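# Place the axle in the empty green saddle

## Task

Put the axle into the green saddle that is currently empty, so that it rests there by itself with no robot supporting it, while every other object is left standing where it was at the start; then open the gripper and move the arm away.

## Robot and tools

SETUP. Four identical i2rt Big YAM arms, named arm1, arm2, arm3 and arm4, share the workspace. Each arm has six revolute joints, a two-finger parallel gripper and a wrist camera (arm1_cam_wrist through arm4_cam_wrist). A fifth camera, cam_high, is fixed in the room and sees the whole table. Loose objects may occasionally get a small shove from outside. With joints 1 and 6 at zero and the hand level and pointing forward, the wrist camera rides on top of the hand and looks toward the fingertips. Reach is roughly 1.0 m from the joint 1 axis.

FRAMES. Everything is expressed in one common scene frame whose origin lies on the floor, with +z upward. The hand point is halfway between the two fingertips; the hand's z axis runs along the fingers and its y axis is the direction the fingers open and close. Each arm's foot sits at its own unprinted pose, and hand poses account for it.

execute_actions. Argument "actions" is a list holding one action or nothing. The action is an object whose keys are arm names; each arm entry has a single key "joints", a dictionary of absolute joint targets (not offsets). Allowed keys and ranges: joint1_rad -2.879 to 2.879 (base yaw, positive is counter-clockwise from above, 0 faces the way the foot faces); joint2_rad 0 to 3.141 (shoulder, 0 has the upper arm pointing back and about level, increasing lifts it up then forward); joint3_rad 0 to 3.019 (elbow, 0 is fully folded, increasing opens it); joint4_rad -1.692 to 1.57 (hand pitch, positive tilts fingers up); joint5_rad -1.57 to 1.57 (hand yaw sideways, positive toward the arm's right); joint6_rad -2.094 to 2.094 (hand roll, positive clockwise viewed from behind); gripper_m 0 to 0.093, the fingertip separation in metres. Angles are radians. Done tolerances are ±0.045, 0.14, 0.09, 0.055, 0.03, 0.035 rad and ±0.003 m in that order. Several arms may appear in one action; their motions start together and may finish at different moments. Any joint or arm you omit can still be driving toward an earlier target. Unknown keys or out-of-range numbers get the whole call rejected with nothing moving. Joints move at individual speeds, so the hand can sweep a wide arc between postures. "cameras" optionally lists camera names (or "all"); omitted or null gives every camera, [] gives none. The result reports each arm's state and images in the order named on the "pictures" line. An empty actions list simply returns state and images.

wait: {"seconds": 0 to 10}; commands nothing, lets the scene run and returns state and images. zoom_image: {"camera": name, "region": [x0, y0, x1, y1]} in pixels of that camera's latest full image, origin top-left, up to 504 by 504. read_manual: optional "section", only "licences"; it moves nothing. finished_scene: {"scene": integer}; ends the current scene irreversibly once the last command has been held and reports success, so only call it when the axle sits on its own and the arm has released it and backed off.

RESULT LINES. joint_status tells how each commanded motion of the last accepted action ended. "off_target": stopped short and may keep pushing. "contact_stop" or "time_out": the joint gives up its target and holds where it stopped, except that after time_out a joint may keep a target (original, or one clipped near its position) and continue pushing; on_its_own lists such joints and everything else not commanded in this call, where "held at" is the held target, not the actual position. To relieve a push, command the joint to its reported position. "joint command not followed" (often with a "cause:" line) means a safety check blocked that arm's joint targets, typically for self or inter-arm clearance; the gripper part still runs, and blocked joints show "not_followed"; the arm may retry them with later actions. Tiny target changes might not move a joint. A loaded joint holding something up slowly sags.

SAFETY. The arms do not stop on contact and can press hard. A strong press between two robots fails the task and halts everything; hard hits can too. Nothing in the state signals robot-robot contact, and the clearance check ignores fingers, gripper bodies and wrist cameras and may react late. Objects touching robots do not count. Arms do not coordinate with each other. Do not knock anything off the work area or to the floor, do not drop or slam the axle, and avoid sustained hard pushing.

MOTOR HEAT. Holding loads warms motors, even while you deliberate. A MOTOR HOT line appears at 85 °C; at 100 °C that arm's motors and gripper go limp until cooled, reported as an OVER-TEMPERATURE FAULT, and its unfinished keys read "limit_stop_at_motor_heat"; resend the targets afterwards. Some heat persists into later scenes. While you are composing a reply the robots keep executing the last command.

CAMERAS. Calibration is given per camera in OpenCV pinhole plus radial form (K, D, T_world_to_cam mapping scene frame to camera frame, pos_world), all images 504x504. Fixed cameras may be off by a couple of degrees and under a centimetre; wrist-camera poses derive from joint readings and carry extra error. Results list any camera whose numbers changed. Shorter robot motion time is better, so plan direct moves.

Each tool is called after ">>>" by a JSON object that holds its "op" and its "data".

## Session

>>> {"op": "execute_actions", "data": {"actions": []}}

Scene clock: 0.00 s.
Motor temperatures (°C, as the motors report them): arm1=[24 24 28 21 23 23] | arm2=[25 26 27 25 24 25] | arm3=[25 24 25 23 25 22] | arm4=[25 23 24 24 25 25]
arm1.joint_positions: joint1_rad=+0.846 joint2_rad=+0.472 joint3_rad=+1.399 joint4_rad=-1.445 joint5_rad=-0.208 joint6_rad=+0.496 gripper_m=+0.094
arm1.joint_status: not commanded
arm1.hand: x=-0.4950 y=+0.2758 z=+1.3559 quat_wxyz=(-0.504, -0.450, -0.737, -0.027) (m; scene frame)
arm2.joint_positions: joint1_rad=+0.895 joint2_rad=+0.574 joint3_rad=+1.326 joint4_rad=-1.332 joint5_rad=+0.297 joint6_rad=-0.146 gripper_m=+0.094
arm2.joint_status: not commanded
arm2.hand: x=-0.7763 y=-0.1691 z=+1.3454 quat_wxyz=(-0.307, +0.820, -0.302, -0.377) (m; scene frame)
arm3.joint_positions: joint1_rad=+0.667 joint2_rad=+0.539 joint3_rad=+1.426 joint4_rad=-1.367 joint5_rad=+0.095 joint6_rad=+0.164 gripper_m=+0.094
arm3.joint_status: not commanded
arm3.hand: x=+0.7417 y=+0.1871 z=+1.3278 quat_wxyz=(-0.462, -0.469, -0.715, +0.236) (m; scene frame)
arm4.joint_positions: joint1_rad=+0.818 joint2_rad=+0.461 joint3_rad=+1.332 joint4_rad=-1.324 joint5_rad=+0.139 joint6_rad=+0.259 gripper_m=+0.095
arm4.joint_status: not commanded
arm4.hand: x=+0.5346 y=-0.2061 z=+1.3715 quat_wxyz=(-0.190, +0.714, -0.453, -0.499) (m; scene frame)
pictures: arm1_cam_wrist, arm2_cam_wrist, arm3_cam_wrist, arm4_cam_wrist, cam_high
camera_calibration (this result's frames):
arm1_cam_wrist: T_world_to_cam=[[-0.646264, -0.590573, -0.483287, 0.494653], [-0.51408, 0.804968, -0.296223, -0.0733949], [0.563972, 0.0570105, -0.823824, 1.50616], [0, 0, 0, 1]] pos_world=[-0.567484, 0.265342, 1.45813]
arm2_cam_wrist: T_world_to_cam=[[0.725426, 0.631228, 0.274424, 0.3029], [0.687357, -0.643495, -0.336831, 0.885439], [-0.0360269, 0.432973, -0.900687, 1.38306], [0, 0, 0, 1]] pos_world=[-0.778516, -0.220253, 1.46083]
arm3_cam_wrist: T_world_to_cam=[[-0.894939, -0.434285, -0.102376, 0.878463], [-0.350466, 0.826195, -0.441107, 0.691597], [0.276149, -0.358884, -0.891596, 1.16797], [0, 0, 0, 1]] pos_world=[0.706018, 0.229276, 1.43636]
arm4_cam_wrist: T_world_to_cam=[[0.838713, 0.511663, -0.186445, -0.0823346], [0.38037, -0.795426, -0.471822, 0.287252], [-0.389717, 0.324806, -0.861755, 1.57996], [0, 0, 0, 1]] pos_world=[0.575531, -0.242566, 1.48172]
Images, in order (width x height): arm1_cam_wrist 504x504, arm2_cam_wrist 504x504, arm3_cam_wrist 504x504, arm4_cam_wrist 504x504, cam_high 504x504.

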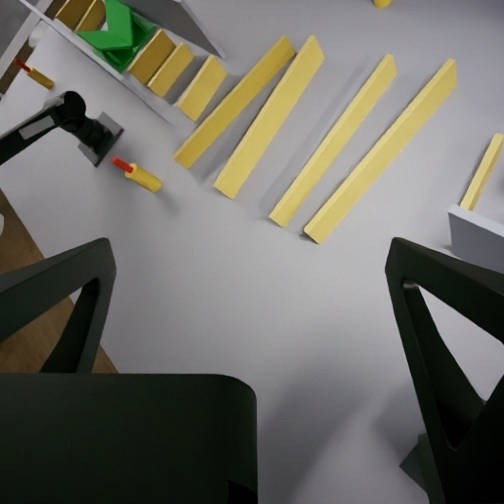

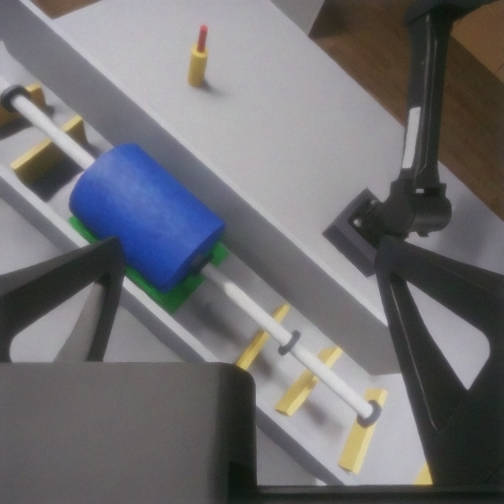

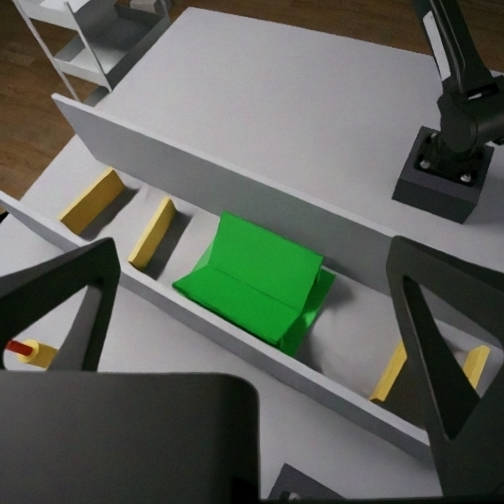

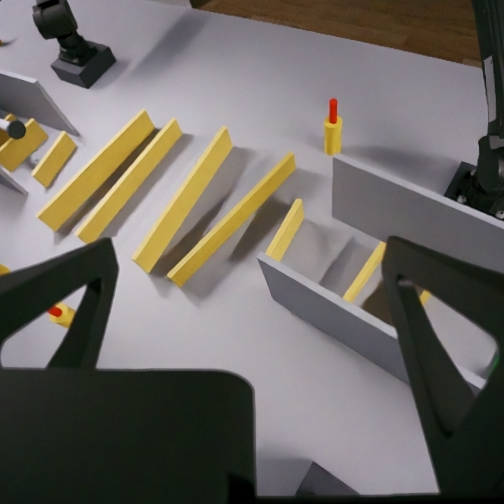

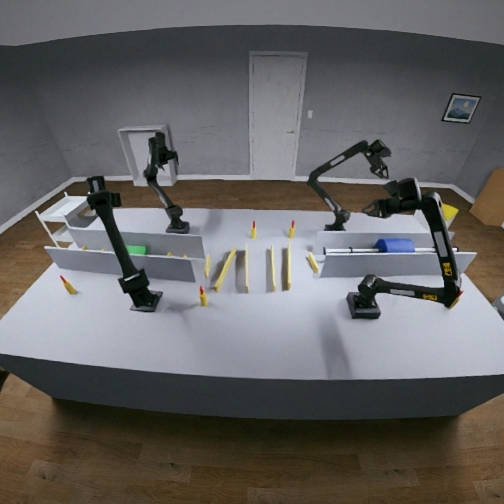

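>>> {"op": "execute_actions", "data": {"actions": [{"arm1":{"joints":{"joint1_rad":-0.335,"joint2_rad":1.435,"joint3_rad":1.31,"joint4_rad":-1.42,"joint5_rad":0,"joint6_rad":-1.96,"gripper_m":0.065}},"arm2":{"joints":{"joint1_rad":1.055,"joint2_rad":1.87,"joint3_rad":1.87,"joint4_rad":-1.525,"joint5_rad":0,"joint6_rad":-0.585,"gripper_m":0.065}},"arm3":{"joints":{"joint1_rad":-0.41,"joint2_rad":0.6,"joint3_rad":1.0,"joint4_rad":-1.65,"joint5_rad":0,"joint6_rad":-1.6,"gripper_m":0.075}},"arm4":{"joints":{"joint1_rad":0.985,"joint2_rad":1.6,"joint3_rad":1.98,"joint4_rad":-1.65,"joint5_rad":0,"joint6_rad":-0.61,"gripper_m":0.075}}}], "cameras": ["arm2_cam_wrist","arm1_cam_wrist","cam_high"]}}

Scene clock: 4.43 s.
Motor temperatures (°C, as the motors report them): arm1=[24 24 29 21 23 23] | arm2=[25 26 28 25 24 25] | arm3=[25 24 26 23 25 22] | arm4=[25 23 25 24 25 25]
arm1.joint_positions: joint1_rad=-0.335 joint2_rad=+1.445 joint3_rad=+1.294 joint4_rad=-1.423 joint5_rad=+0.000 joint6_rad=-1.950 gripper_m=+0.065
arm1.joint_status: all done
arm1.hand: x=-0.7764 y=-0.0438 z=+1.0233 quat_wxyz=(+0.005, +0.021, -1.000, +0.001) (m; scene frame)
arm2.joint_positions: joint1_rad=+1.047 joint2_rad=+1.883 joint3_rad=+1.856 joint4_rad=-1.511 joint5_rad=+0.003 joint6_rad=-0.577 gripper_m=+0.065
arm2.joint_status: all done
arm2.hand: x=-1.1487 y=-0.0457 z=+1.0362 quat_wxyz=(-0.008, +1.000, +0.020, -0.014) (m; scene frame)
arm3.joint_positions: joint1_rad=-0.405 joint2_rad=+0.612 joint3_rad=+1.000 joint4_rad=-1.637 joint5_rad=+0.002 joint6_rad=-1.589 gripper_m=+0.075
arm3.joint_status: all done
arm3.hand: x=+0.5628 y=+0.1865 z=+1.0778 quat_wxyz=(+0.040, -0.209, -0.965, +0.157) (m; scene frame)
arm4.joint_positions: joint1_rad=+0.979 joint2_rad=+1.614 joint3_rad=+1.944 joint4_rad=-1.637 joint5_rad=+0.003 joint6_rad=-0.601 gripper_m=+0.075
arm4.joint_status: all done
arm4.hand: x=+0.2107 y=-0.0404 z=+1.2206 quat_wxyz=(-0.075, +0.991, -0.009, -0.111) (m; scene frame)
pictures: arm1_cam_wrist, arm2_cam_wrist, cam_high
camera_calibration (this result's frames):
arm1_cam_wrist: T_world_to_cam=[[0.0460936, -0.998802, 0.0164546, -0.0284037], [-0.807964, -0.0275901, 0.588586, -1.22936], [-0.587426, -0.0404247, -0.808267, 0.49499], [0, 0, 0, 1]] pos_world=[-0.701203, -0.0422781, 1.12414]
arm2_cam_wrist: T_world_to_cam=[[-0.0405606, 0.999094, 0.0128574, -0.0120966], [0.822871, 0.0261016, 0.567628, 0.365716], [0.566778, 0.0336033, -0.823185, 1.63169], [0, 0, 0, 1]] pos_world=[-1.22623, -0.0522903, 1.13575]
Images, in order (width x height): arm1_cam_wrist 504x504, arm2_cam_wrist 504x504, cam_high 504x504.

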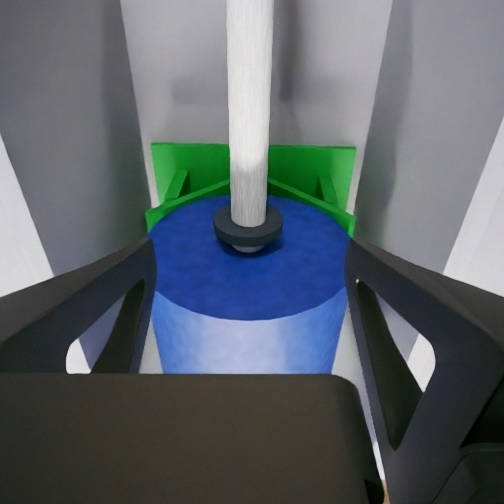

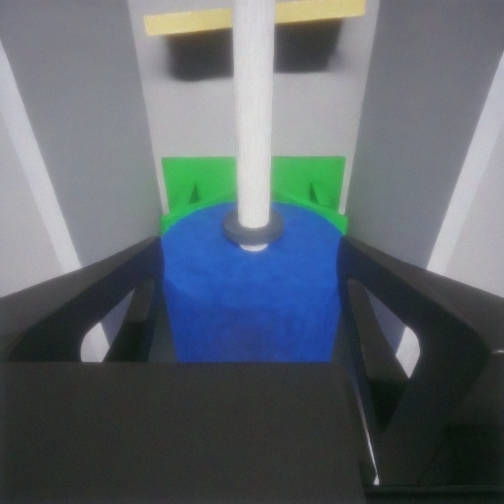

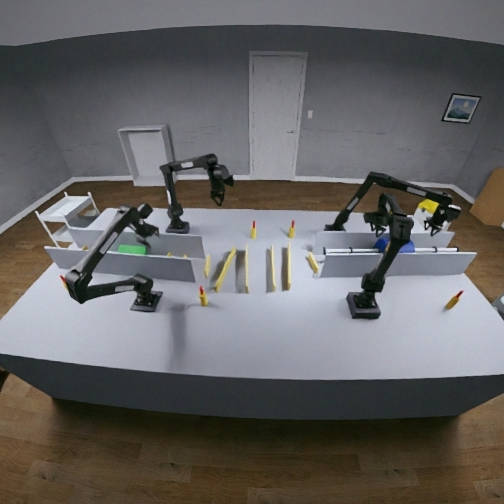

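>>> {"op": "execute_actions", "data": {"actions": []}}

Scene clock: 6.93 s.
Motor temperatures (°C, as the motors report them): arm1=[24 24 29 21 23 23] | arm2=[25 27 29 25 24 25] | arm3=[25 24 26 23 25 22] | arm4=[25 23 26 24 25 25]
arm1.joint_positions: joint1_rad=-0.335 joint2_rad=+1.445 joint3_rad=+1.294 joint4_rad=-1.423 joint5_rad=+0.000 joint6_rad=-1.950 gripper_m=+0.065
arm1.joint_status: all done
arm1.hand: x=-0.7764 y=-0.0438 z=+1.0233 quat_wxyz=(+0.005, +0.021, -1.000, +0.001) (m; scene frame)
arm2.joint_positions: joint1_rad=+1.047 joint2_rad=+1.883 joint3_rad=+1.856 joint4_rad=-1.511 joint5_rad=+0.003 joint6_rad=-0.577 gripper_m=+0.065
arm2.joint_status: all done
arm2.hand: x=-1.1487 y=-0.0457 z=+1.0362 quat_wxyz=(-0.008, +1.000, +0.020, -0.014) (m; scene frame)
arm3.joint_positions: joint1_rad=-0.405 joint2_rad=+0.612 joint3_rad=+1.000 joint4_rad=-1.637 joint5_rad=+0.002 joint6_rad=-1.589 gripper_m=+0.075
arm3.joint_status: all done
arm3.hand: x=+0.5628 y=+0.1865 z=+1.0778 quat_wxyz=(+0.040, -0.209, -0.965, +0.157) (m; scene frame)
arm4.joint_positions: joint1_rad=+0.979 joint2_rad=+1.614 joint3_rad=+1.944 joint4_rad=-1.637 joint5_rad=+0.003 joint6_rad=-0.601 gripper_m=+0.075
arm4.joint_status: all done
arm4.hand: x=+0.2107 y=-0.0404 z=+1.2206 quat_wxyz=(-0.075, +0.991, -0.009, -0.111) (m; scene frame)
pictures: arm1_cam_wrist, arm2_cam_wrist, arm3_cam_wrist, arm4_cam_wrist, cam_high
camera_calibration (this result's frames):
arm1_cam_wrist: T_world_to_cam=[[0.0464746, -0.998784, 0.0164511, -0.0281035], [-0.807953, -0.0279003, 0.588586, -1.22937], [-0.587412, -0.040646, -0.808267, 0.494992], [0, 0, 0, 1]] pos_world=[-0.701203, -0.0422497, 1.12414]
arm2_cam_wrist: T_world_to_cam=[[-0.0405606, 0.999094, 0.0128574, -0.0120966], [0.822871, 0.0261016, 0.567628, 0.365716], [0.566778, 0.0336033, -0.823185, 1.63169], [0, 0, 0, 1]] pos_world=[-1.22623, -0.0522903, 1.13575]
arm3_cam_wrist: T_world_to_cam=[[-0.399855, -0.855071, 0.330104, 0.0261987], [-0.645497, 0.51839, 0.560898, -0.337327], [-0.65073, 0.0111969, -0.759227, 1.30426], [0, 0, 0, 1]] pos_world=[0.641453, 0.182665, 1.17079]
arm4_cam_wrist: T_world_to_cam=[[0.043303, 0.987993, 0.148305, -0.145388], [0.9217, -0.0967832, 0.375636, -0.649246], [0.385479, 0.120427, -0.914824, 1.16309], [0, 0, 0, 1]] pos_world=[0.156359, -0.0592608, 1.32946]
Images, in order (width x height): arm1_cam_wrist 504x504, arm2_cam_wrist 504x504, arm3_cam_wrist 504x504, arm4_cam_wrist 504x504, cam_high 504x504.

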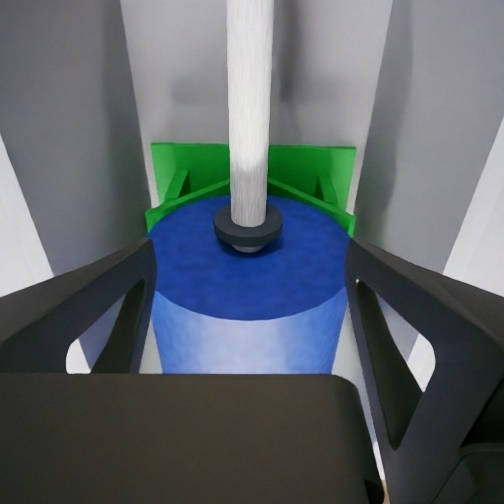

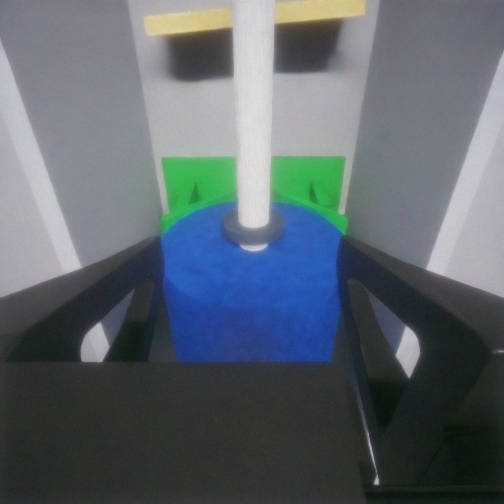

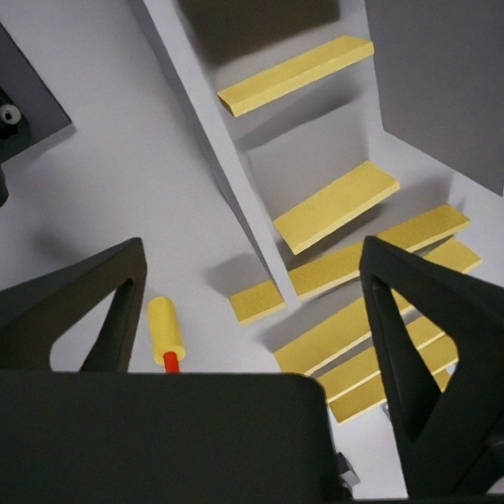

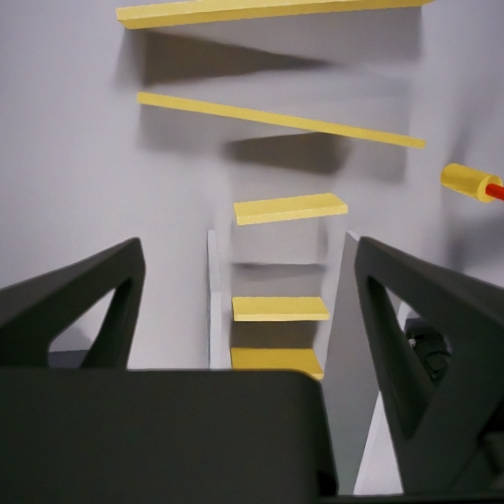

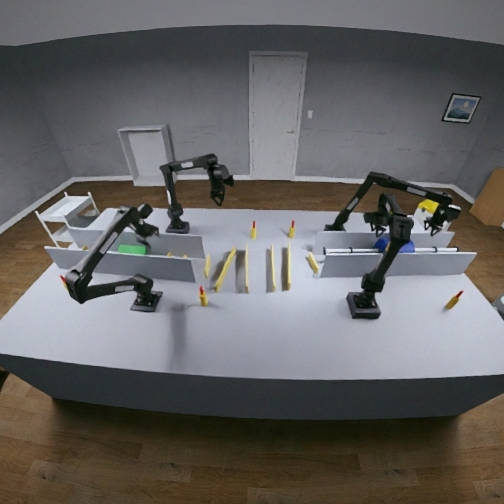

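>>> {"op": "execute_actions", "data": {"actions": [{"arm1":{"joints":{"joint2_rad":1.49,"joint3_rad":1.14,"joint4_rad":-1.205}},"arm2":{"joints":{"joint2_rad":1.905,"joint3_rad":1.665,"joint4_rad":-1.30}},"arm3":{"joints":{"joint6_rad":-2.0}}}], "cameras": []}}

>>> {"op": "execute_actions", "data": {"actions": [{"arm1":{"joints":{"joint2_rad":1.55,"joint3_rad":1.055,"joint4_rad":-1.055}},"arm2":{"joints":{"joint2_rad":1.95,"joint3_rad":1.585,"joint4_rad":-1.176}}}], "cameras": ["arm1_cam_wrist","arm2_cam_wrist"]}}

Scene clock: 9.63 s.
Motor temperatures (°C, as the motors report them): arm1=[24 24 29 21 23 23] | arm2=[25 27 29 25 24 25] | arm3=[25 24 27 23 25 22] | arm4=[25 23 26 24 25 25]
arm1.joint_positions: joint1_rad=-0.335 joint2_rad=+1.495 joint3_rad=+1.126 joint4_rad=-1.218 joint5_rad=+0.000 joint6_rad=-1.950 gripper_m=+0.065
arm1.joint_status: all done
arm1.hand: x=-0.7756 y=-0.0393 z=+0.9416 quat_wxyz=(+0.002, +0.021, -1.000, -0.005) (m; scene frame)
arm2.joint_positions: joint1_rad=+1.047 joint2_rad=+1.909 joint3_rad=+1.666 joint4_rad=-1.316 joint5_rad=+0.003 joint6_rad=-0.577 gripper_m=+0.065
arm2.joint_status: all done
arm2.hand: x=-1.1425 y=-0.0499 z=+0.9498 quat_wxyz=(-0.002, +1.000, +0.021, -0.005) (m; scene frame)
arm3.joint_positions: joint1_rad=-0.405 joint2_rad=+0.612 joint3_rad=+1.000 joint4_rad=-1.637 joint5_rad=+0.002 joint6_rad=-1.989 gripper_m=+0.075
arm3.joint_status: all done
arm3.hand: x=+0.5628 y=+0.1865 z=+1.0778 quat_wxyz=(+0.071, -0.013, -0.987, +0.146) (m; scene frame)
arm4.joint_positions: joint1_rad=+0.979 joint2_rad=+1.614 joint3_rad=+1.944 joint4_rad=-1.637 joint5_rad=+0.003 joint6_rad=-0.601 gripper_m=+0.075
arm4.joint_status: not commanded
arm4.hand: x=+0.2107 y=-0.0404 z=+1.2206 quat_wxyz=(-0.075, +0.991, -0.009, -0.111) (m; scene frame)
pictures: none
No camera images: the call's "cameras" was empty. Leave "cameras" out to get every camera's image.

Scene clock: 10.57 s.
Motor temperatures (°C, as the motors report them): arm1=[24 24 29 21 23 23] | arm2=[25 27 29 25 24 25] | arm3=[25 24 27 23 25 22] | arm4=[25 24 26 24 25 25]
arm1.joint_positions: joint1_rad=-0.335 joint2_rad=+1.552 joint3_rad=+1.044 joint4_rad=-1.068 joint5_rad=+0.000 joint6_rad=-1.950 gripper_m=+0.065
arm1.joint_status: all done
arm1.hand: x=-0.7767 y=-0.0412 z=+0.8903 quat_wxyz=(+0.004, +0.021, -1.000, +0.000) (m; scene frame)
arm2.joint_positions: joint1_rad=+1.047 joint2_rad=+1.950 joint3_rad=+1.589 joint4_rad=-1.192 joint5_rad=+0.003 joint6_rad=-0.577 gripper_m=+0.065
arm2.joint_status: all done
arm2.hand: x=-1.1439 y=-0.0493 z=+0.8985 quat_wxyz=(-0.003, +1.000, +0.020, -0.007) (m; scene frame)
arm3.joint_positions: joint1_rad=-0.405 joint2_rad=+0.612 joint3_rad=+1.000 joint4_rad=-1.637 joint5_rad=+0.002 joint6_rad=-1.989 gripper_m=+0.075
arm3.joint_status: not commanded
arm3.hand: x=+0.5628 y=+0.1865 z=+1.0778 quat_wxyz=(+0.071, -0.013, -0.987, +0.146) (m; scene frame)
arm4.joint_positions: joint1_rad=+0.979 joint2_rad=+1.614 joint3_rad=+1.944 joint4_rad=-1.637 joint5_rad=+0.003 joint6_rad=-0.601 gripper_m=+0.075
arm4.joint_status: not commanded
arm4.hand: x=+0.2107 y=-0.0404 z=+1.2206 quat_wxyz=(-0.075, +0.991, -0.009, -0.111) (m; scene frame)
pictures: arm1_cam_wrist, arm2_cam_wrist
camera_calibration (this result's frames):
arm1_cam_wrist: T_world_to_cam=[[0.0464438, -0.998818, 0.0143287, -0.0214584], [-0.808398, -0.0291555, 0.587913, -1.15104], [-0.586801, -0.0388882, -0.808797, 0.388447], [0, 0, 0, 1]] pos_world=[-0.701558, -0.0398861, 0.991192]
arm2_cam_wrist: T_world_to_cam=[[-0.0407557, 0.999161, 0.00412565, 0.0011669], [0.814973, 0.0308532, 0.578678, 0.421258], [0.578065, 0.0269467, -0.815546, 1.52139], [0, 0, 0, 1]] pos_world=[-1.22273, -0.0551595, 0.996984]
Images, in order (width x height): arm1_cam_wrist 504x504, arm2_cam_wrist 504x504.

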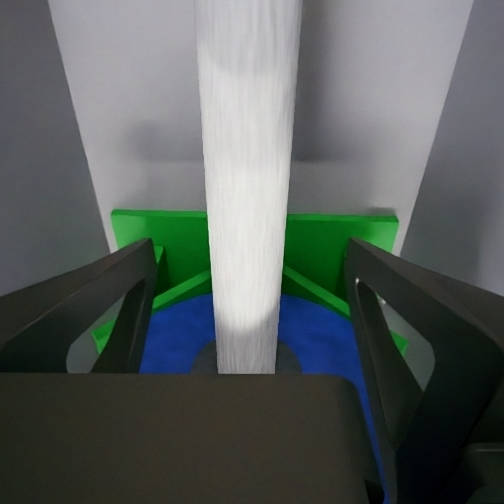

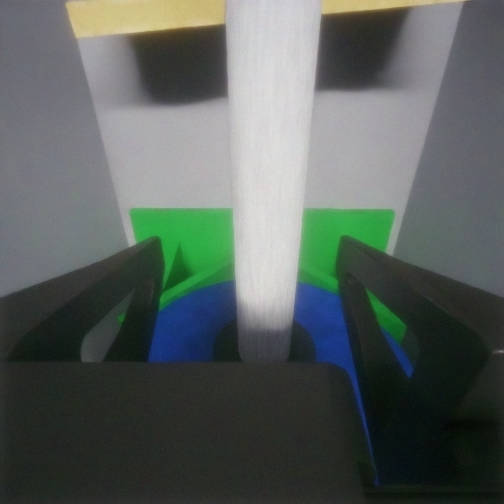

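>>> {"op": "execute_actions", "data": {"actions": [{"arm1":{"joints":{"joint2_rad":1.572,"joint4_rad":-1.04}},"arm2":{"joints":{"joint1_rad":1.025,"joint2_rad":1.975,"joint4_rad":-1.165}}}], "cameras": []}}

>>> {"op": "execute_actions", "data": {"actions": [{"arm1":{"joints":{"gripper_m":0}},"arm2":{"joints":{"gripper_m":0}}}], "cameras": ["arm1_cam_wrist","arm2_cam_wrist"]}}

Scene clock: 11.97 s.
Motor temperatures (°C, as the motors report them): arm1=[24 24 30 21 23 23] | arm2=[25 27 29 25 24 25] | arm3=[25 24 27 23 25 22] | arm4=[25 24 26 24 25 25]
arm1.joint_positions: joint1_rad=-0.335 joint2_rad=+1.555 joint3_rad=+1.044 joint4_rad=-1.053 joint5_rad=+0.000 joint6_rad=-1.950 gripper_m=+0.065
arm1.joint_status: all done
arm1.hand: x=-0.7778 y=-0.0445 z=+0.8892 quat_wxyz=(+0.006, +0.021, -1.000, +0.005) (m; scene frame)
arm2.joint_positions: joint1_rad=+1.036 joint2_rad=+1.959 joint3_rad=+1.589 joint4_rad=-1.182 joint5_rad=+0.003 joint6_rad=-0.577 gripper_m=+0.065
arm2.joint_status: all done
arm2.hand: x=-1.1424 y=-0.0429 z=+0.8933 quat_wxyz=(-0.004, +1.000, +0.015, -0.008) (m; scene frame)
arm3.joint_positions: joint1_rad=-0.405 joint2_rad=+0.612 joint3_rad=+1.000 joint4_rad=-1.637 joint5_rad=+0.002 joint6_rad=-1.989 gripper_m=+0.075
arm3.joint_status: not commanded
arm3.hand: x=+0.5628 y=+0.1865 z=+1.0778 quat_wxyz=(+0.071, -0.013, -0.987, +0.146) (m; scene frame)
arm4.joint_positions: joint1_rad=+0.979 joint2_rad=+1.614 joint3_rad=+1.944 joint4_rad=-1.637 joint5_rad=+0.003 joint6_rad=-0.601 gripper_m=+0.075
arm4.joint_status: not commanded
arm4.hand: x=+0.2107 y=-0.0404 z=+1.2206 quat_wxyz=(-0.075, +0.991, -0.009, -0.111) (m; scene frame)
pictures: none
No camera images: the call's "cameras" was empty. Leave "cameras" out to get every camera's image.

Scene clock: 12.60 s.
Motor temperatures (°C, as the motors report them): arm1=[24 24 30 21 23 23] | arm2=[25 27 29 25 24 25] | arm3=[25 24 27 23 25 22] | arm4=[25 24 26 24 25 25]
arm1.joint_positions: joint1_rad=-0.336 joint2_rad=+1.555 joint3_rad=+1.040 joint4_rad=-1.062 joint5_rad=+0.006 joint6_rad=-1.952 gripper_m=+0.023
arm1.joint_status: gripper_m off_target (ended at +0.023, target +0.000)
arm1.hand: x=-0.7778 y=-0.0403 z=+0.8879 quat_wxyz=(+0.007, +0.022, -1.000, -0.002) (m; scene frame)
arm2.joint_positions: joint1_rad=+1.036 joint2_rad=+1.959 joint3_rad=+1.589 joint4_rad=-1.181 joint5_rad=+0.003 joint6_rad=-0.582 gripper_m=+0.023
arm2.joint_status: gripper_m off_target (ended at +0.023, target +0.000)
arm2.hand: x=-1.1424 y=-0.0426 z=+0.8933 quat_wxyz=(-0.004, +1.000, +0.017, -0.008) (m; scene frame)
arm3.joint_positions: joint1_rad=-0.405 joint2_rad=+0.612 joint3_rad=+1.000 joint4_rad=-1.637 joint5_rad=+0.002 joint6_rad=-1.989 gripper_m=+0.075
arm3.joint_status: not commanded
arm3.hand: x=+0.5628 y=+0.1865 z=+1.0778 quat_wxyz=(+0.071, -0.013, -0.987, +0.146) (m; scene frame)
arm4.joint_positions: joint1_rad=+0.979 joint2_rad=+1.614 joint3_rad=+1.944 joint4_rad=-1.637 joint5_rad=+0.003 joint6_rad=-0.601 gripper_m=+0.075
arm4.joint_status: not commanded
arm4.hand: x=+0.2107 y=-0.0404 z=+1.2206 quat_wxyz=(-0.075, +0.991, -0.009, -0.111) (m; scene frame)
pictures: arm1_cam_wrist, arm2_cam_wrist
camera_calibration (this result's frames):
arm1_cam_wrist: T_world_to_cam=[[0.047628, -0.998809, 0.0106137, -0.0162377], [-0.805268, -0.0321078, 0.592041, -1.15184], [-0.590995, -0.0367446, -0.805838, 0.380014], [0, 0, 0, 1]] pos_world=[-0.70218, -0.039238, 0.988339]
arm2_cam_wrist: T_world_to_cam=[[-0.0346298, 0.999384, 0.00575385, 0.0000234408], [0.816112, 0.0249552, 0.577354, 0.425116], [0.576855, 0.0246894, -0.816474, 1.51552], [0, 0, 0, 1]] pos_world=[-1.22118, -0.0480497, 0.991941]
Images, in order (width x height): arm1_cam_wrist 504x504, arm2_cam_wrist 504x504.

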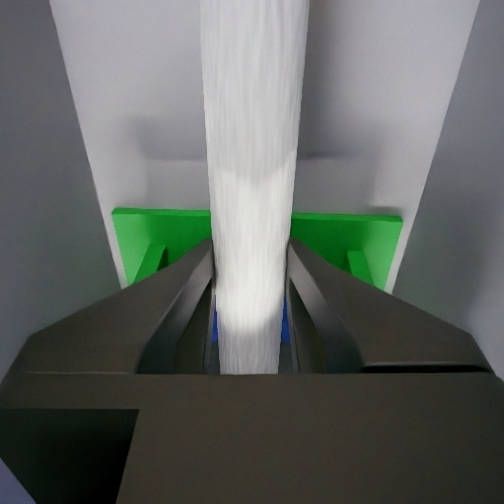

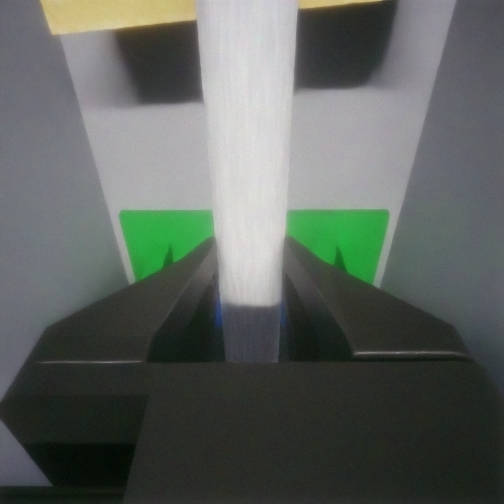

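>>> {"op": "execute_actions", "data": {"actions": [{"arm1":{"joints":{"gripper_m":0.04,"joint2_rad":1.595,"joint4_rad":-1.05}},"arm2":{"joints":{"gripper_m":0.04,"joint2_rad":1.995}}}], "cameras": []}}

>>> {"op": "execute_actions", "data": {"actions": [{"arm1":{"joints":{"gripper_m":0}},"arm2":{"joints":{"gripper_m":0}}}], "cameras": []}}

Scene clock: 14.03 s.
Motor temperatures (°C, as the motors report them): arm1=[24 24 30 21 23 23] | arm2=[25 27 29 25 24 25] | arm3=[25 24 27 23 25 22] | arm4=[25 24 27 24 25 25]
arm1.joint_positions: joint1_rad=-0.336 joint2_rad=+1.586 joint3_rad=+1.040 joint4_rad=-1.062 joint5_rad=+0.003 joint6_rad=-1.952 gripper_m=+0.040
arm1.joint_status: all done
arm1.hand: x=-0.7770 y=-0.0389 z=+0.8760 quat_wxyz=(+0.000, +0.022, -1.000, -0.015) (m; scene frame)
arm2.joint_positions: joint1_rad=+1.036 joint2_rad=+1.984 joint3_rad=+1.589 joint4_rad=-1.180 joint5_rad=+0.003 joint6_rad=-0.582 gripper_m=+0.040
arm2.joint_status: all done
arm2.hand: x=-1.1413 y=-0.0434 z=+0.8795 quat_wxyz=(+0.002, +1.000, +0.018, +0.002) (m; scene frame)
arm3.joint_positions: joint1_rad=-0.405 joint2_rad=+0.612 joint3_rad=+1.000 joint4_rad=-1.637 joint5_rad=+0.002 joint6_rad=-1.989 gripper_m=+0.075
arm3.joint_status: not commanded
arm3.hand: x=+0.5628 y=+0.1865 z=+1.0778 quat_wxyz=(+0.071, -0.013, -0.987, +0.146) (m; scene frame)
arm4.joint_positions: joint1_rad=+0.979 joint2_rad=+1.614 joint3_rad=+1.944 joint4_rad=-1.637 joint5_rad=+0.003 joint6_rad=-0.601 gripper_m=+0.075
arm4.joint_status: not commanded
arm4.hand: x=+0.2107 y=-0.0404 z=+1.2206 quat_wxyz=(-0.075, +0.991, -0.009, -0.111) (m; scene frame)
pictures: none
No camera images: the call's "cameras" was empty. Leave "cameras" out to get every camera's image.

Scene clock: 14.60 s.
Motor temperatures (°C, as the motors report them): arm1=[24 24 30 21 23 23] | arm2=[25 27 29 25 24 25] | arm3=[25 24 27 23 25 22] | arm4=[25 24 27 24 25 25]
arm1.joint_positions: joint1_rad=-0.336 joint2_rad=+1.586 joint3_rad=+1.040 joint4_rad=-1.059 joint5_rad=+0.002 joint6_rad=-1.952 gripper_m=+0.024
arm1.joint_status: gripper_m off_target (ended at +0.024, target +0.000)
arm1.hand: x=-0.7770 y=-0.0395 z=+0.8760 quat_wxyz=(+0.000, +0.022, -1.000, -0.014) (m; scene frame)
arm2.joint_positions: joint1_rad=+1.035 joint2_rad=+1.984 joint3_rad=+1.589 joint4_rad=-1.179 joint5_rad=+0.004 joint6_rad=-0.587 gripper_m=+0.024
arm2.joint_status: gripper_m off_target (ended at +0.024, target +0.000)
arm2.hand: x=-1.1414 y=-0.0429 z=+0.8795 quat_wxyz=(+0.001, +1.000, +0.020, +0.001) (m; scene frame)
arm3.joint_positions: joint1_rad=-0.405 joint2_rad=+0.612 joint3_rad=+1.000 joint4_rad=-1.637 joint5_rad=+0.002 joint6_rad=-1.989 gripper_m=+0.075
arm3.joint_status: not commanded
arm3.hand: x=+0.5628 y=+0.1865 z=+1.0778 quat_wxyz=(+0.071, -0.013, -0.987, +0.146) (m; scene frame)
arm4.joint_positions: joint1_rad=+0.979 joint2_rad=+1.614 joint3_rad=+1.944 joint4_rad=-1.637 joint5_rad=+0.003 joint6_rad=-0.601 gripper_m=+0.075
arm4.joint_status: not commanded
arm4.hand: x=+0.2107 y=-0.0404 z=+1.2206 quat_wxyz=(-0.075, +0.991, -0.009, -0.111) (m; scene frame)
pictures: none
No camera images: the call's "cameras" was empty. Leave "cameras" out to get every camera's image.

>>> {"op": "execute_actions", "data": {"actions": [{"arm1":{"joints":{"joint2_rad":1.465,"joint3_rad":1.20,"joint4_rad":-1.23}},"arm2":{"joints":{"joint2_rad":1.875,"joint3_rad":1.74,"joint4_rad":-1.325}}}], "cameras": []}}

>>> {"op": "execute_actions", "data": {"actions": [{"arm1":{"joints":{"joint2_rad":1.41,"joint3_rad":1.365,"joint4_rad":-1.44}},"arm2":{"joints":{"joint2_rad":1.845,"joint3_rad":1.91,"joint4_rad":-1.52}}}], "cameras": ["arm1_cam_wrist","cam_high"]}}

Scene clock: 16.70 s.
Motor temperatures (°C, as the motors report them): arm1=[24 24 30 21 23 23] | arm2=[25 28 30 25 24 25] | arm3=[25 24 27 23 25 22] | arm4=[25 24 27 24 25 25]
arm1.joint_positions: joint1_rad=-0.333 joint2_rad=+1.508 joint3_rad=+1.129 joint4_rad=-1.219 joint5_rad=+0.001 joint6_rad=-1.948 gripper_m=+0.024
arm1.joint_status: all done
arm1.hand: x=-0.7750 y=-0.0404 z=+0.9373 quat_wxyz=(+0.001, +0.022, -1.000, -0.011) (m; scene frame)
arm2.joint_positions: joint1_rad=+1.035 joint2_rad=+1.911 joint3_rad=+1.658 joint4_rad=-1.308 joint5_rad=-0.002 joint6_rad=-0.591 gripper_m=+0.024
arm2.joint_status: all done
arm2.hand: x=-1.1388 y=-0.0452 z=+0.9458 quat_wxyz=(+0.000, +1.000, +0.022, -0.006) (m; scene frame)
arm3.joint_positions: joint1_rad=-0.405 joint2_rad=+0.612 joint3_rad=+1.000 joint4_rad=-1.637 joint5_rad=+0.002 joint6_rad=-1.989 gripper_m=+0.075
arm3.joint_status: not commanded
arm3.hand: x=+0.5628 y=+0.1865 z=+1.0778 quat_wxyz=(+0.071, -0.013, -0.987, +0.146) (m; scene frame)
arm4.joint_positions: joint1_rad=+0.979 joint2_rad=+1.614 joint3_rad=+1.944 joint4_rad=-1.637 joint5_rad=+0.003 joint6_rad=-0.601 gripper_m=+0.075
arm4.joint_status: not commanded
arm4.hand: x=+0.2107 y=-0.0404 z=+1.2206 quat_wxyz=(-0.075, +0.991, -0.009, -0.111) (m; scene frame)
pictures: none
No camera images: the call's "cameras" was empty. Leave "cameras" out to get every camera's image.

Scene clock: 17.80 s.
Motor temperatures (°C, as the motors report them): arm1=[24 24 31 21 23 23] | arm2=[25 28 30 25 24 25] | arm3=[25 24 27 23 25 22] | arm4=[25 24 27 24 25 25]
arm1.joint_positions: joint1_rad=-0.334 joint2_rad=+1.455 joint3_rad=+1.292 joint4_rad=-1.430 joint5_rad=+0.000 joint6_rad=-1.940 gripper_m=+0.024
arm1.joint_status: all done
arm1.hand: x=-0.7752 y=-0.0426 z=+1.0183 quat_wxyz=(+0.001, +0.017, -1.000, -0.008) (m; scene frame)
arm2.joint_positions: joint1_rad=+1.035 joint2_rad=+1.882 joint3_rad=+1.821 joint4_rad=-1.508 joint5_rad=-0.002 joint6_rad=-0.581 gripper_m=+0.024
arm2.joint_status: all done
arm2.hand: x=-1.1384 y=-0.0450 z=+1.0231 quat_wxyz=(+0.003, +1.000, +0.017, -0.002) (m; scene frame)
arm3.joint_positions: joint1_rad=-0.405 joint2_rad=+0.612 joint3_rad=+1.000 joint4_rad=-1.637 joint5_rad=+0.002 joint6_rad=-1.989 gripper_m=+0.075
arm3.joint_status: not commanded
arm3.hand: x=+0.5628 y=+0.1865 z=+1.0778 quat_wxyz=(+0.071, -0.013, -0.987, +0.146) (m; scene frame)
arm4.joint_positions: joint1_rad=+0.979 joint2_rad=+1.614 joint3_rad=+1.944 joint4_rad=-1.637 joint5_rad=+0.003 joint6_rad=-0.601 gripper_m=+0.075
arm4.joint_status: not commanded
arm4.hand: x=+0.2107 y=-0.0404 z=+1.2206 quat_wxyz=(-0.075, +0.991, -0.009, -0.111) (m; scene frame)
pictures: arm1_cam_wrist, cam_high
camera_calibration (this result's frames):
arm1_cam_wrist: T_world_to_cam=[[0.0382579, -0.999266, -0.00194725, -0.0145583], [-0.81198, -0.0322231, 0.582795, -1.22278], [-0.58243, -0.0207154, -0.812617, 0.500785], [0, 0, 0, 1]] pos_world=[-0.700645, -0.0435755, 1.11955]
Images, in order (width x height): arm1_cam_wrist 504x504, cam_high 504x504.

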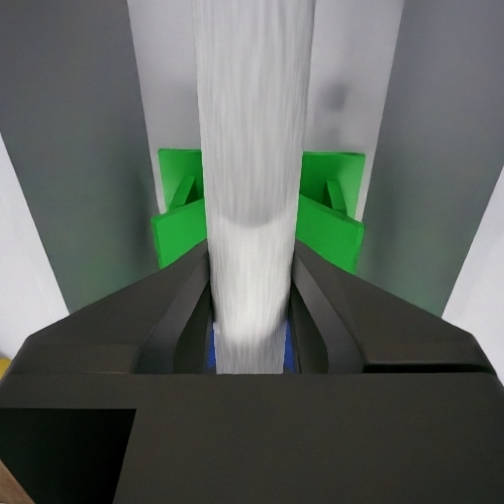

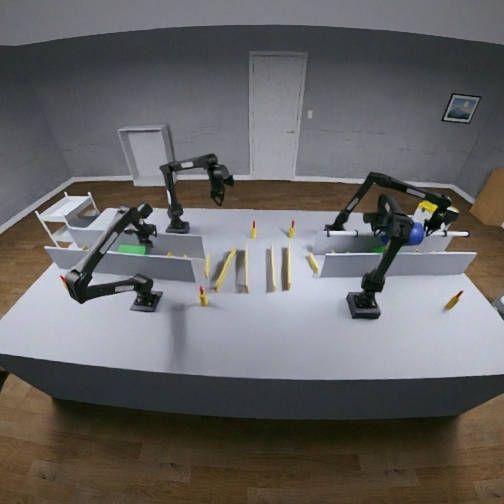

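>>> {"op": "execute_actions", "data": {"actions": [{"arm1":{"joints":{"joint1_rad":-0.185,"joint2_rad":1.30,"joint3_rad":1.22,"joint4_rad":-1.43,"joint6_rad":-1.78}},"arm2":{"joints":{"joint1_rad":0.922,"joint2_rad":1.74,"joint3_rad":1.69,"joint4_rad":-1.44,"joint6_rad":-0.68}}}], "cameras": []}}

>>> {"op": "execute_actions", "data": {"actions": [{"arm1":{"joints":{"joint1_rad":0.215,"joint2_rad":1.295,"joint3_rad":1.22,"joint4_rad":-1.43,"joint6_rad":-1.36}},"arm2":{"joints":{"joint1_rad":0.70,"joint2_rad":1.475,"joint3_rad":1.355,"joint4_rad":-1.37,"joint6_rad":-0.89}}}], "cameras": []}}

>>> {"op": "execute_actions", "data": {"actions": [{"arm1":{"joints":{"joint1_rad":0.57,"joint2_rad":1.44,"joint3_rad":1.39,"joint4_rad":-1.43,"joint6_rad":-0.99}},"arm2":{"joints":{"joint1_rad":0.37,"joint2_rad":1.30,"joint3_rad":1.17,"joint4_rad":-1.37,"joint6_rad":-1.20}}}], "cameras": []}}

Scene clock: 20.30 s.
Motor temperatures (°C, as the motors report them): arm1=[24 24 31 21 23 23] | arm2=[25 28 31 25 24 25] | arm3=[25 24 28 23 25 22] | arm4=[25 24 27 24 25 25]
arm1.joint_positions: joint1_rad=-0.178 joint2_rad=+1.345 joint3_rad=+1.184 joint4_rad=-1.435 joint5_rad=-0.004 joint6_rad=-1.762 gripper_m=+0.024
arm1.joint_status: all done
arm1.hand: x=-0.7043 y=-0.0171 z=+1.0186 quat_wxyz=(+0.001, +0.006, -1.000, -0.010) (m; scene frame)
arm2.joint_positions: joint1_rad=+0.915 joint2_rad=+1.780 joint3_rad=+1.672 joint4_rad=-1.459 joint5_rad=-0.002 joint6_rad=-0.679 gripper_m=+0.024
arm2.joint_status: all done
arm2.hand: x=-1.0698 y=-0.0098 z=+1.0217 quat_wxyz=(+0.002, +1.000, +0.006, -0.003) (m; scene frame)
arm3.joint_positions: joint1_rad=-0.405 joint2_rad=+0.612 joint3_rad=+1.000 joint4_rad=-1.637 joint5_rad=+0.002 joint6_rad=-1.989 gripper_m=+0.075
arm3.joint_status: not commanded
arm3.hand: x=+0.5628 y=+0.1865 z=+1.0778 quat_wxyz=(+0.071, -0.013, -0.987, +0.146) (m; scene frame)
arm4.joint_positions: joint1_rad=+0.979 joint2_rad=+1.614 joint3_rad=+1.944 joint4_rad=-1.637 joint5_rad=+0.003 joint6_rad=-0.601 gripper_m=+0.075
arm4.joint_status: not commanded
arm4.hand: x=+0.2107 y=-0.0404 z=+1.2206 quat_wxyz=(-0.075, +0.991, -0.009, -0.111) (m; scene frame)
pictures: none
No camera images: the call's "cameras" was empty. Leave "cameras" out to get every camera's image.

Scene clock: 21.37 s.
Motor temperatures (°C, as the motors report them): arm1=[24 24 31 21 23 23] | arm2=[25 28 31 25 24 25] | arm3=[25 24 28 23 25 22] | arm4=[25 24 27 24 25 25]
arm1.joint_positions: joint1_rad=+0.220 joint2_rad=+1.345 joint3_rad=+1.175 joint4_rad=-1.435 joint5_rad=-0.008 joint6_rad=-1.368 gripper_m=+0.024
arm1.joint_status: all done
arm1.hand: x=-0.5565 y=-0.0113 z=+1.0136 quat_wxyz=(+0.005, +0.008, -1.000, -0.015) (m; scene frame)
arm2.joint_positions: joint1_rad=+0.702 joint2_rad=+1.503 joint3_rad=+1.338 joint4_rad=-1.380 joint5_rad=-0.009 joint6_rad=-0.896 gripper_m=+0.024
arm2.joint_status: all done
arm2.hand: x=-0.9251 y=-0.0050 z=+1.0262 quat_wxyz=(-0.005, +1.000, +0.008, -0.013) (m; scene frame)
arm3.joint_positions: joint1_rad=-0.405 joint2_rad=+0.612 joint3_rad=+1.000 joint4_rad=-1.637 joint5_rad=+0.002 joint6_rad=-1.989 gripper_m=+0.075
arm3.joint_status: not commanded
arm3.hand: x=+0.5628 y=+0.1865 z=+1.0778 quat_wxyz=(+0.071, -0.013, -0.987, +0.146) (m; scene frame)
arm4.joint_positions: joint1_rad=+0.979 joint2_rad=+1.614 joint3_rad=+1.944 joint4_rad=-1.637 joint5_rad=+0.003 joint6_rad=-0.601 gripper_m=+0.075
arm4.joint_status: not commanded
arm4.hand: x=+0.2107 y=-0.0404 z=+1.2206 quat_wxyz=(-0.075, +0.991, -0.009, -0.111) (m; scene frame)
pictures: none
No camera images: the call's "cameras" was empty. Leave "cameras" out to get every camera's image.

Scene clock: 22.43 s.
Motor temperatures (°C, as the motors report them): arm1=[24 25 32 21 23 23] | arm2=[25 28 31 25 24 25] | arm3=[25 24 28 23 25 22] | arm4=[25 24 27 24 25 25]
arm1.joint_positions: joint1_rad=+0.582 joint2_rad=+1.486 joint3_rad=+1.310 joint4_rad=-1.429 joint5_rad=-0.013 joint6_rad=-0.998 gripper_m=+0.024
arm1.joint_status: all done
arm1.hand: x=-0.4032 y=-0.0032 z=+1.0084 quat_wxyz=(+0.009, +0.004, -1.000, -0.016) (m; scene frame)
arm2.joint_positions: joint1_rad=+0.370 joint2_rad=+1.326 joint3_rad=+1.153 joint4_rad=-1.369 joint5_rad=-0.009 joint6_rad=-1.218 gripper_m=+0.024
arm2.joint_status: all done
arm2.hand: x=-0.7735 y=+0.0057 z=+1.0241 quat_wxyz=(-0.010, +1.000, +0.003, -0.010) (m; scene frame)
arm3.joint_positions: joint1_rad=-0.405 joint2_rad=+0.612 joint3_rad=+1.000 joint4_rad=-1.637 joint5_rad=+0.002 joint6_rad=-1.989 gripper_m=+0.075
arm3.joint_status: not commanded
arm3.hand: x=+0.5628 y=+0.1865 z=+1.0778 quat_wxyz=(+0.071, -0.013, -0.987, +0.146) (m; scene frame)
arm4.joint_positions: joint1_rad=+0.979 joint2_rad=+1.614 joint3_rad=+1.944 joint4_rad=-1.637 joint5_rad=+0.003 joint6_rad=-0.601 gripper_m=+0.075
arm4.joint_status: not commanded
arm4.hand: x=+0.2107 y=-0.0404 z=+1.2206 quat_wxyz=(-0.075, +0.991, -0.009, -0.111) (m; scene frame)
pictures: none
No camera images: the call's "cameras" was empty. Leave "cameras" out to get every camera's image.

>>> {"op": "execute_actions", "data": {"actions": [{"arm1":{"joints":{"joint1_rad":0.815,"joint2_rad":1.65,"joint3_rad":1.69,"joint4_rad":-1.48,"joint6_rad":-0.73}},"arm2":{"joints":{"joint1_rad":-0.03,"joint2_rad":1.265,"joint3_rad":1.125,"joint4_rad":-1.385,"joint6_rad":-1.59}}}], "cameras": []}}

>>> {"op": "execute_actions", "data": {"actions": [{"arm1":{"joints":{"joint1_rad":0.985,"joint2_rad":1.96,"joint3_rad":2.165,"joint4_rad":-1.62,"joint6_rad":-0.55}},"arm2":{"joints":{"joint1_rad":-0.405,"joint2_rad":1.385,"joint3_rad":1.29,"joint4_rad":-1.37,"joint6_rad":-1.955}},"arm4":{"joints":{"joint2_rad":1.78}}}], "cameras": ["arm4_cam_wrist","cam_high"]}}

Scene clock: 24.73 s.
Motor temperatures (°C, as the motors report them): arm1=[24 25 33 21 23 23] | arm2=[25 28 31 25 24 25] | arm3=[25 24 28 23 25 22] | arm4=[25 24 28 24 25 25]
arm1.joint_positions: joint1_rad=+0.825 joint2_rad=+1.711 joint3_rad=+1.603 joint4_rad=-1.475 joint5_rad=-0.015 joint6_rad=-0.741 gripper_m=+0.024
arm1.joint_status: all done
arm1.hand: x=-0.2559 y=-0.0003 z=+1.0152 quat_wxyz=(+0.005, -0.003, -1.000, -0.007) (m; scene frame)
arm2.joint_positions: joint1_rad=-0.022 joint2_rad=+1.298 joint3_rad=+1.114 joint4_rad=-1.382 joint5_rad=+0.005 joint6_rad=-1.599 gripper_m=+0.024
arm2.joint_status: all done
arm2.hand: x=-0.6259 y=+0.0125 z=+1.0185 quat_wxyz=(+0.000, +1.000, -0.003, +0.002) (m; scene frame)
arm3.joint_positions: joint1_rad=-0.405 joint2_rad=+0.612 joint3_rad=+1.000 joint4_rad=-1.637 joint5_rad=+0.002 joint6_rad=-1.989 gripper_m=+0.075
arm3.joint_status: not commanded
arm3.hand: x=+0.5628 y=+0.1865 z=+1.0778 quat_wxyz=(+0.071, -0.013, -0.987, +0.146) (m; scene frame)
arm4.joint_positions: joint1_rad=+0.979 joint2_rad=+1.614 joint3_rad=+1.944 joint4_rad=-1.637 joint5_rad=+0.003 joint6_rad=-0.601 gripper_m=+0.075
arm4.joint_status: not commanded
arm4.hand: x=+0.2107 y=-0.0404 z=+1.2206 quat_wxyz=(-0.075, +0.991, -0.009, -0.111) (m; scene frame)
pictures: none
No camera images: the call's "cameras" was empty. Leave "cameras" out to get every camera's image.

Scene clock: 26.00 s.
Motor temperatures (°C, as the motors report them): arm1=[24 25 33 21 23 23] | arm2=[25 28 32 25 24 25] | arm3=[25 24 28 23 25 22] | arm4=[25 24 28 24 25 25]
arm1.joint_positions: joint1_rad=+0.995 joint2_rad=+2.036 joint3_rad=+2.078 joint4_rad=-1.620 joint5_rad=-0.008 joint6_rad=-0.558 gripper_m=+0.024
arm1.joint_status: all done
arm1.hand: x=-0.1075 y=+0.0065 z=+1.0132 quat_wxyz=(+0.006, -0.010, -1.000, -0.003) (m; scene frame)
arm2.joint_positions: joint1_rad=-0.398 joint2_rad=+1.416 joint3_rad=+1.214 joint4_rad=-1.370 joint5_rad=+0.014 joint6_rad=-1.968 gripper_m=+0.024
arm2.joint_status: all done
arm2.hand: x=-0.4759 y=+0.0207 z=+1.0134 quat_wxyz=(+0.006, +1.000, -0.006, +0.005) (m; scene frame)
arm3.joint_positions: joint1_rad=-0.405 joint2_rad=+0.612 joint3_rad=+1.000 joint4_rad=-1.637 joint5_rad=+0.002 joint6_rad=-1.989 gripper_m=+0.075
arm3.joint_status: not commanded
arm3.hand: x=+0.5628 y=+0.1865 z=+1.0778 quat_wxyz=(+0.071, -0.013, -0.987, +0.146) (m; scene frame)
arm4.joint_positions: joint1_rad=+0.979 joint2_rad=+1.807 joint3_rad=+1.944 joint4_rad=-1.639 joint5_rad=+0.003 joint6_rad=-0.601 gripper_m=+0.075
arm4.joint_status: all done
arm4.hand: x=+0.1771 y=-0.0173 z=+1.1184 quat_wxyz=(-0.020, +0.999, -0.008, -0.031) (m; scene frame)
pictures: arm4_cam_wrist, cam_high
camera_calibration (this result's frames):
arm4_cam_wrist: T_world_to_cam=[[0.0264798, 0.998783, 0.0416019, -0.0290282], [0.850201, -0.0443908, 0.524584, -0.730645], [0.525792, 0.0214791, -0.850342, 0.981103], [0, 0, 0, 1]] pos_world=[0.106107, -0.0245143, 1.21877]
Images, in order (width x height): arm4_cam_wrist 504x504, cam_high 504x504.

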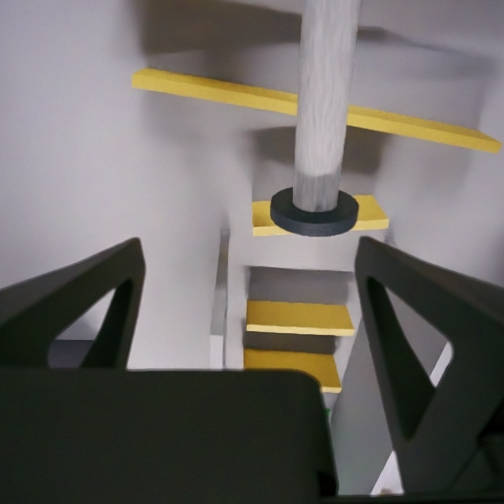

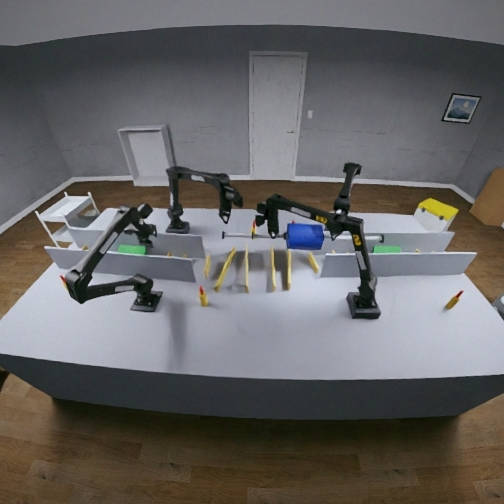

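>>> {"op": "execute_actions", "data": {"actions": [{"arm4":{"joints":{"joint1_rad":0.955,"joint2_rad":1.955,"joint3_rad":2.13,"joint4_rad":-1.68,"joint6_rad":-0.62}}}], "cameras": ["arm4_cam_wrist"]}}

>>> {"op": "execute_actions", "data": {"actions": [{"arm4":{"joints":{"joint2_rad":1.975,"joint3_rad":1.966,"joint4_rad":-1.537}}}], "cameras": ["arm4_cam_wrist"]}}

Scene clock: 28.43 s.
Motor temperatures (°C, as the motors report them): arm1=[24 25 34 21 23 23] | arm2=[25 28 32 25 24 25] | arm3=[25 24 28 23 25 22] | arm4=[25 24 28 24 25 25]
arm1.joint_positions: joint1_rad=+0.995 joint2_rad=+2.036 joint3_rad=+2.078 joint4_rad=-1.620 joint5_rad=-0.008 joint6_rad=-0.558 gripper_m=+0.024
arm1.joint_status: not commanded
arm1.hand: x=-0.1075 y=+0.0065 z=+1.0132 quat_wxyz=(+0.006, -0.010, -1.000, -0.003) (m; scene frame)
arm2.joint_positions: joint1_rad=-0.398 joint2_rad=+1.416 joint3_rad=+1.214 joint4_rad=-1.370 joint5_rad=+0.014 joint6_rad=-1.968 gripper_m=+0.024
arm2.joint_status: not commanded
arm2.hand: x=-0.4759 y=+0.0207 z=+1.0134 quat_wxyz=(+0.006, +1.000, -0.006, +0.005) (m; scene frame)
arm3.joint_positions: joint1_rad=-0.405 joint2_rad=+0.612 joint3_rad=+1.000 joint4_rad=-1.637 joint5_rad=+0.002 joint6_rad=-1.989 gripper_m=+0.075
arm3.joint_status: not commanded
arm3.hand: x=+0.5628 y=+0.1865 z=+1.0778 quat_wxyz=(+0.071, -0.013, -0.987, +0.146) (m; scene frame)
arm4.joint_positions: joint1_rad=+0.960 joint2_rad=+1.967 joint3_rad=+2.081 joint4_rad=-1.671 joint5_rad=+0.003 joint6_rad=-0.611 gripper_m=+0.075
arm4.joint_status: all done
arm4.hand: x=+0.1496 y=+0.0165 z=+1.0804 quat_wxyz=(-0.004, +1.000, -0.013, -0.009) (m; scene frame)
pictures: arm4_cam_wrist
camera_calibration (this result's frames):
arm4_cam_wrist: T_world_to_cam=[[0.0348501, 0.999329, 0.0112912, -0.0290049], [0.826123, -0.0351642, 0.562392, -0.723176], [0.562411, -0.0102714, -0.826794, 0.932127], [0, 0, 0, 1]] pos_world=[0.0742043, 0.0131299, 1.17771]
Images, in order (width x height): arm4_cam_wrist 504x504.

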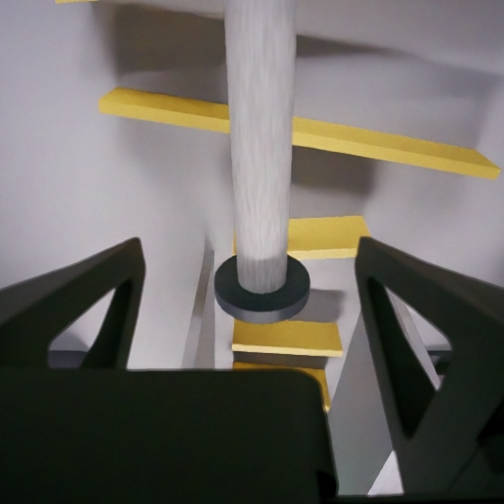

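Scene clock: 29.37 s.
Motor temperatures (°C, as the motors report them): arm1=[24 26 34 21 23 23] | arm2=[25 28 32 25 24 25] | arm3=[25 24 28 23 25 22] | arm4=[25 24 28 24 25 25]
arm1.joint_positions: joint1_rad=+0.995 joint2_rad=+2.036 joint3_rad=+2.078 joint4_rad=-1.620 joint5_rad=-0.008 joint6_rad=-0.558 gripper_m=+0.024
arm1.joint_status: not commanded
arm1.hand: x=-0.1075 y=+0.0065 z=+1.0132 quat_wxyz=(+0.006, -0.010, -1.000, -0.003) (m; scene frame)
arm2.joint_positions: joint1_rad=-0.398 joint2_rad=+1.416 joint3_rad=+1.214 joint4_rad=-1.370 joint5_rad=+0.014 joint6_rad=-1.968 gripper_m=+0.024
arm2.joint_status: not commanded
arm2.hand: x=-0.4759 y=+0.0207 z=+1.0134 quat_wxyz=(+0.006, +1.000, -0.006, +0.005) (m; scene frame)
arm3.joint_positions: joint1_rad=-0.405 joint2_rad=+0.612 joint3_rad=+1.000 joint4_rad=-1.637 joint5_rad=+0.002 joint6_rad=-1.989 gripper_m=+0.075
arm3.joint_status: not commanded
arm3.hand: x=+0.5628 y=+0.1865 z=+1.0778 quat_wxyz=(+0.071, -0.013, -0.987, +0.146) (m; scene frame)
arm4.joint_positions: joint1_rad=+0.960 joint2_rad=+1.979 joint3_rad=+1.958 joint4_rad=-1.551 joint5_rad=+0.003 joint6_rad=-0.611 gripper_m=+0.075
arm4.joint_status: all done
arm4.hand: x=+0.1472 y=+0.0178 z=+1.0260 quat_wxyz=(+0.001, +1.000, -0.013, -0.003) (m; scene frame)
pictures: arm4_cam_wrist
camera_calibration (this result's frames):
arm4_cam_wrist: T_world_to_cam=[[0.0342696, 0.99941, 0.00221335, -0.0202104], [0.818826, -0.0293471, 0.573291, -0.700789], [0.573018, -0.0178341, -0.819349, 0.87948], [0, 0, 0, 1]] pos_world=[0.0705595, 0.0153172, 1.1224]
Images, in order (width x height): arm4_cam_wrist 504x504.

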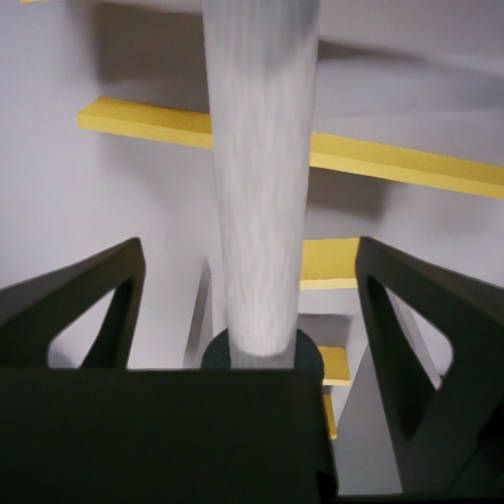

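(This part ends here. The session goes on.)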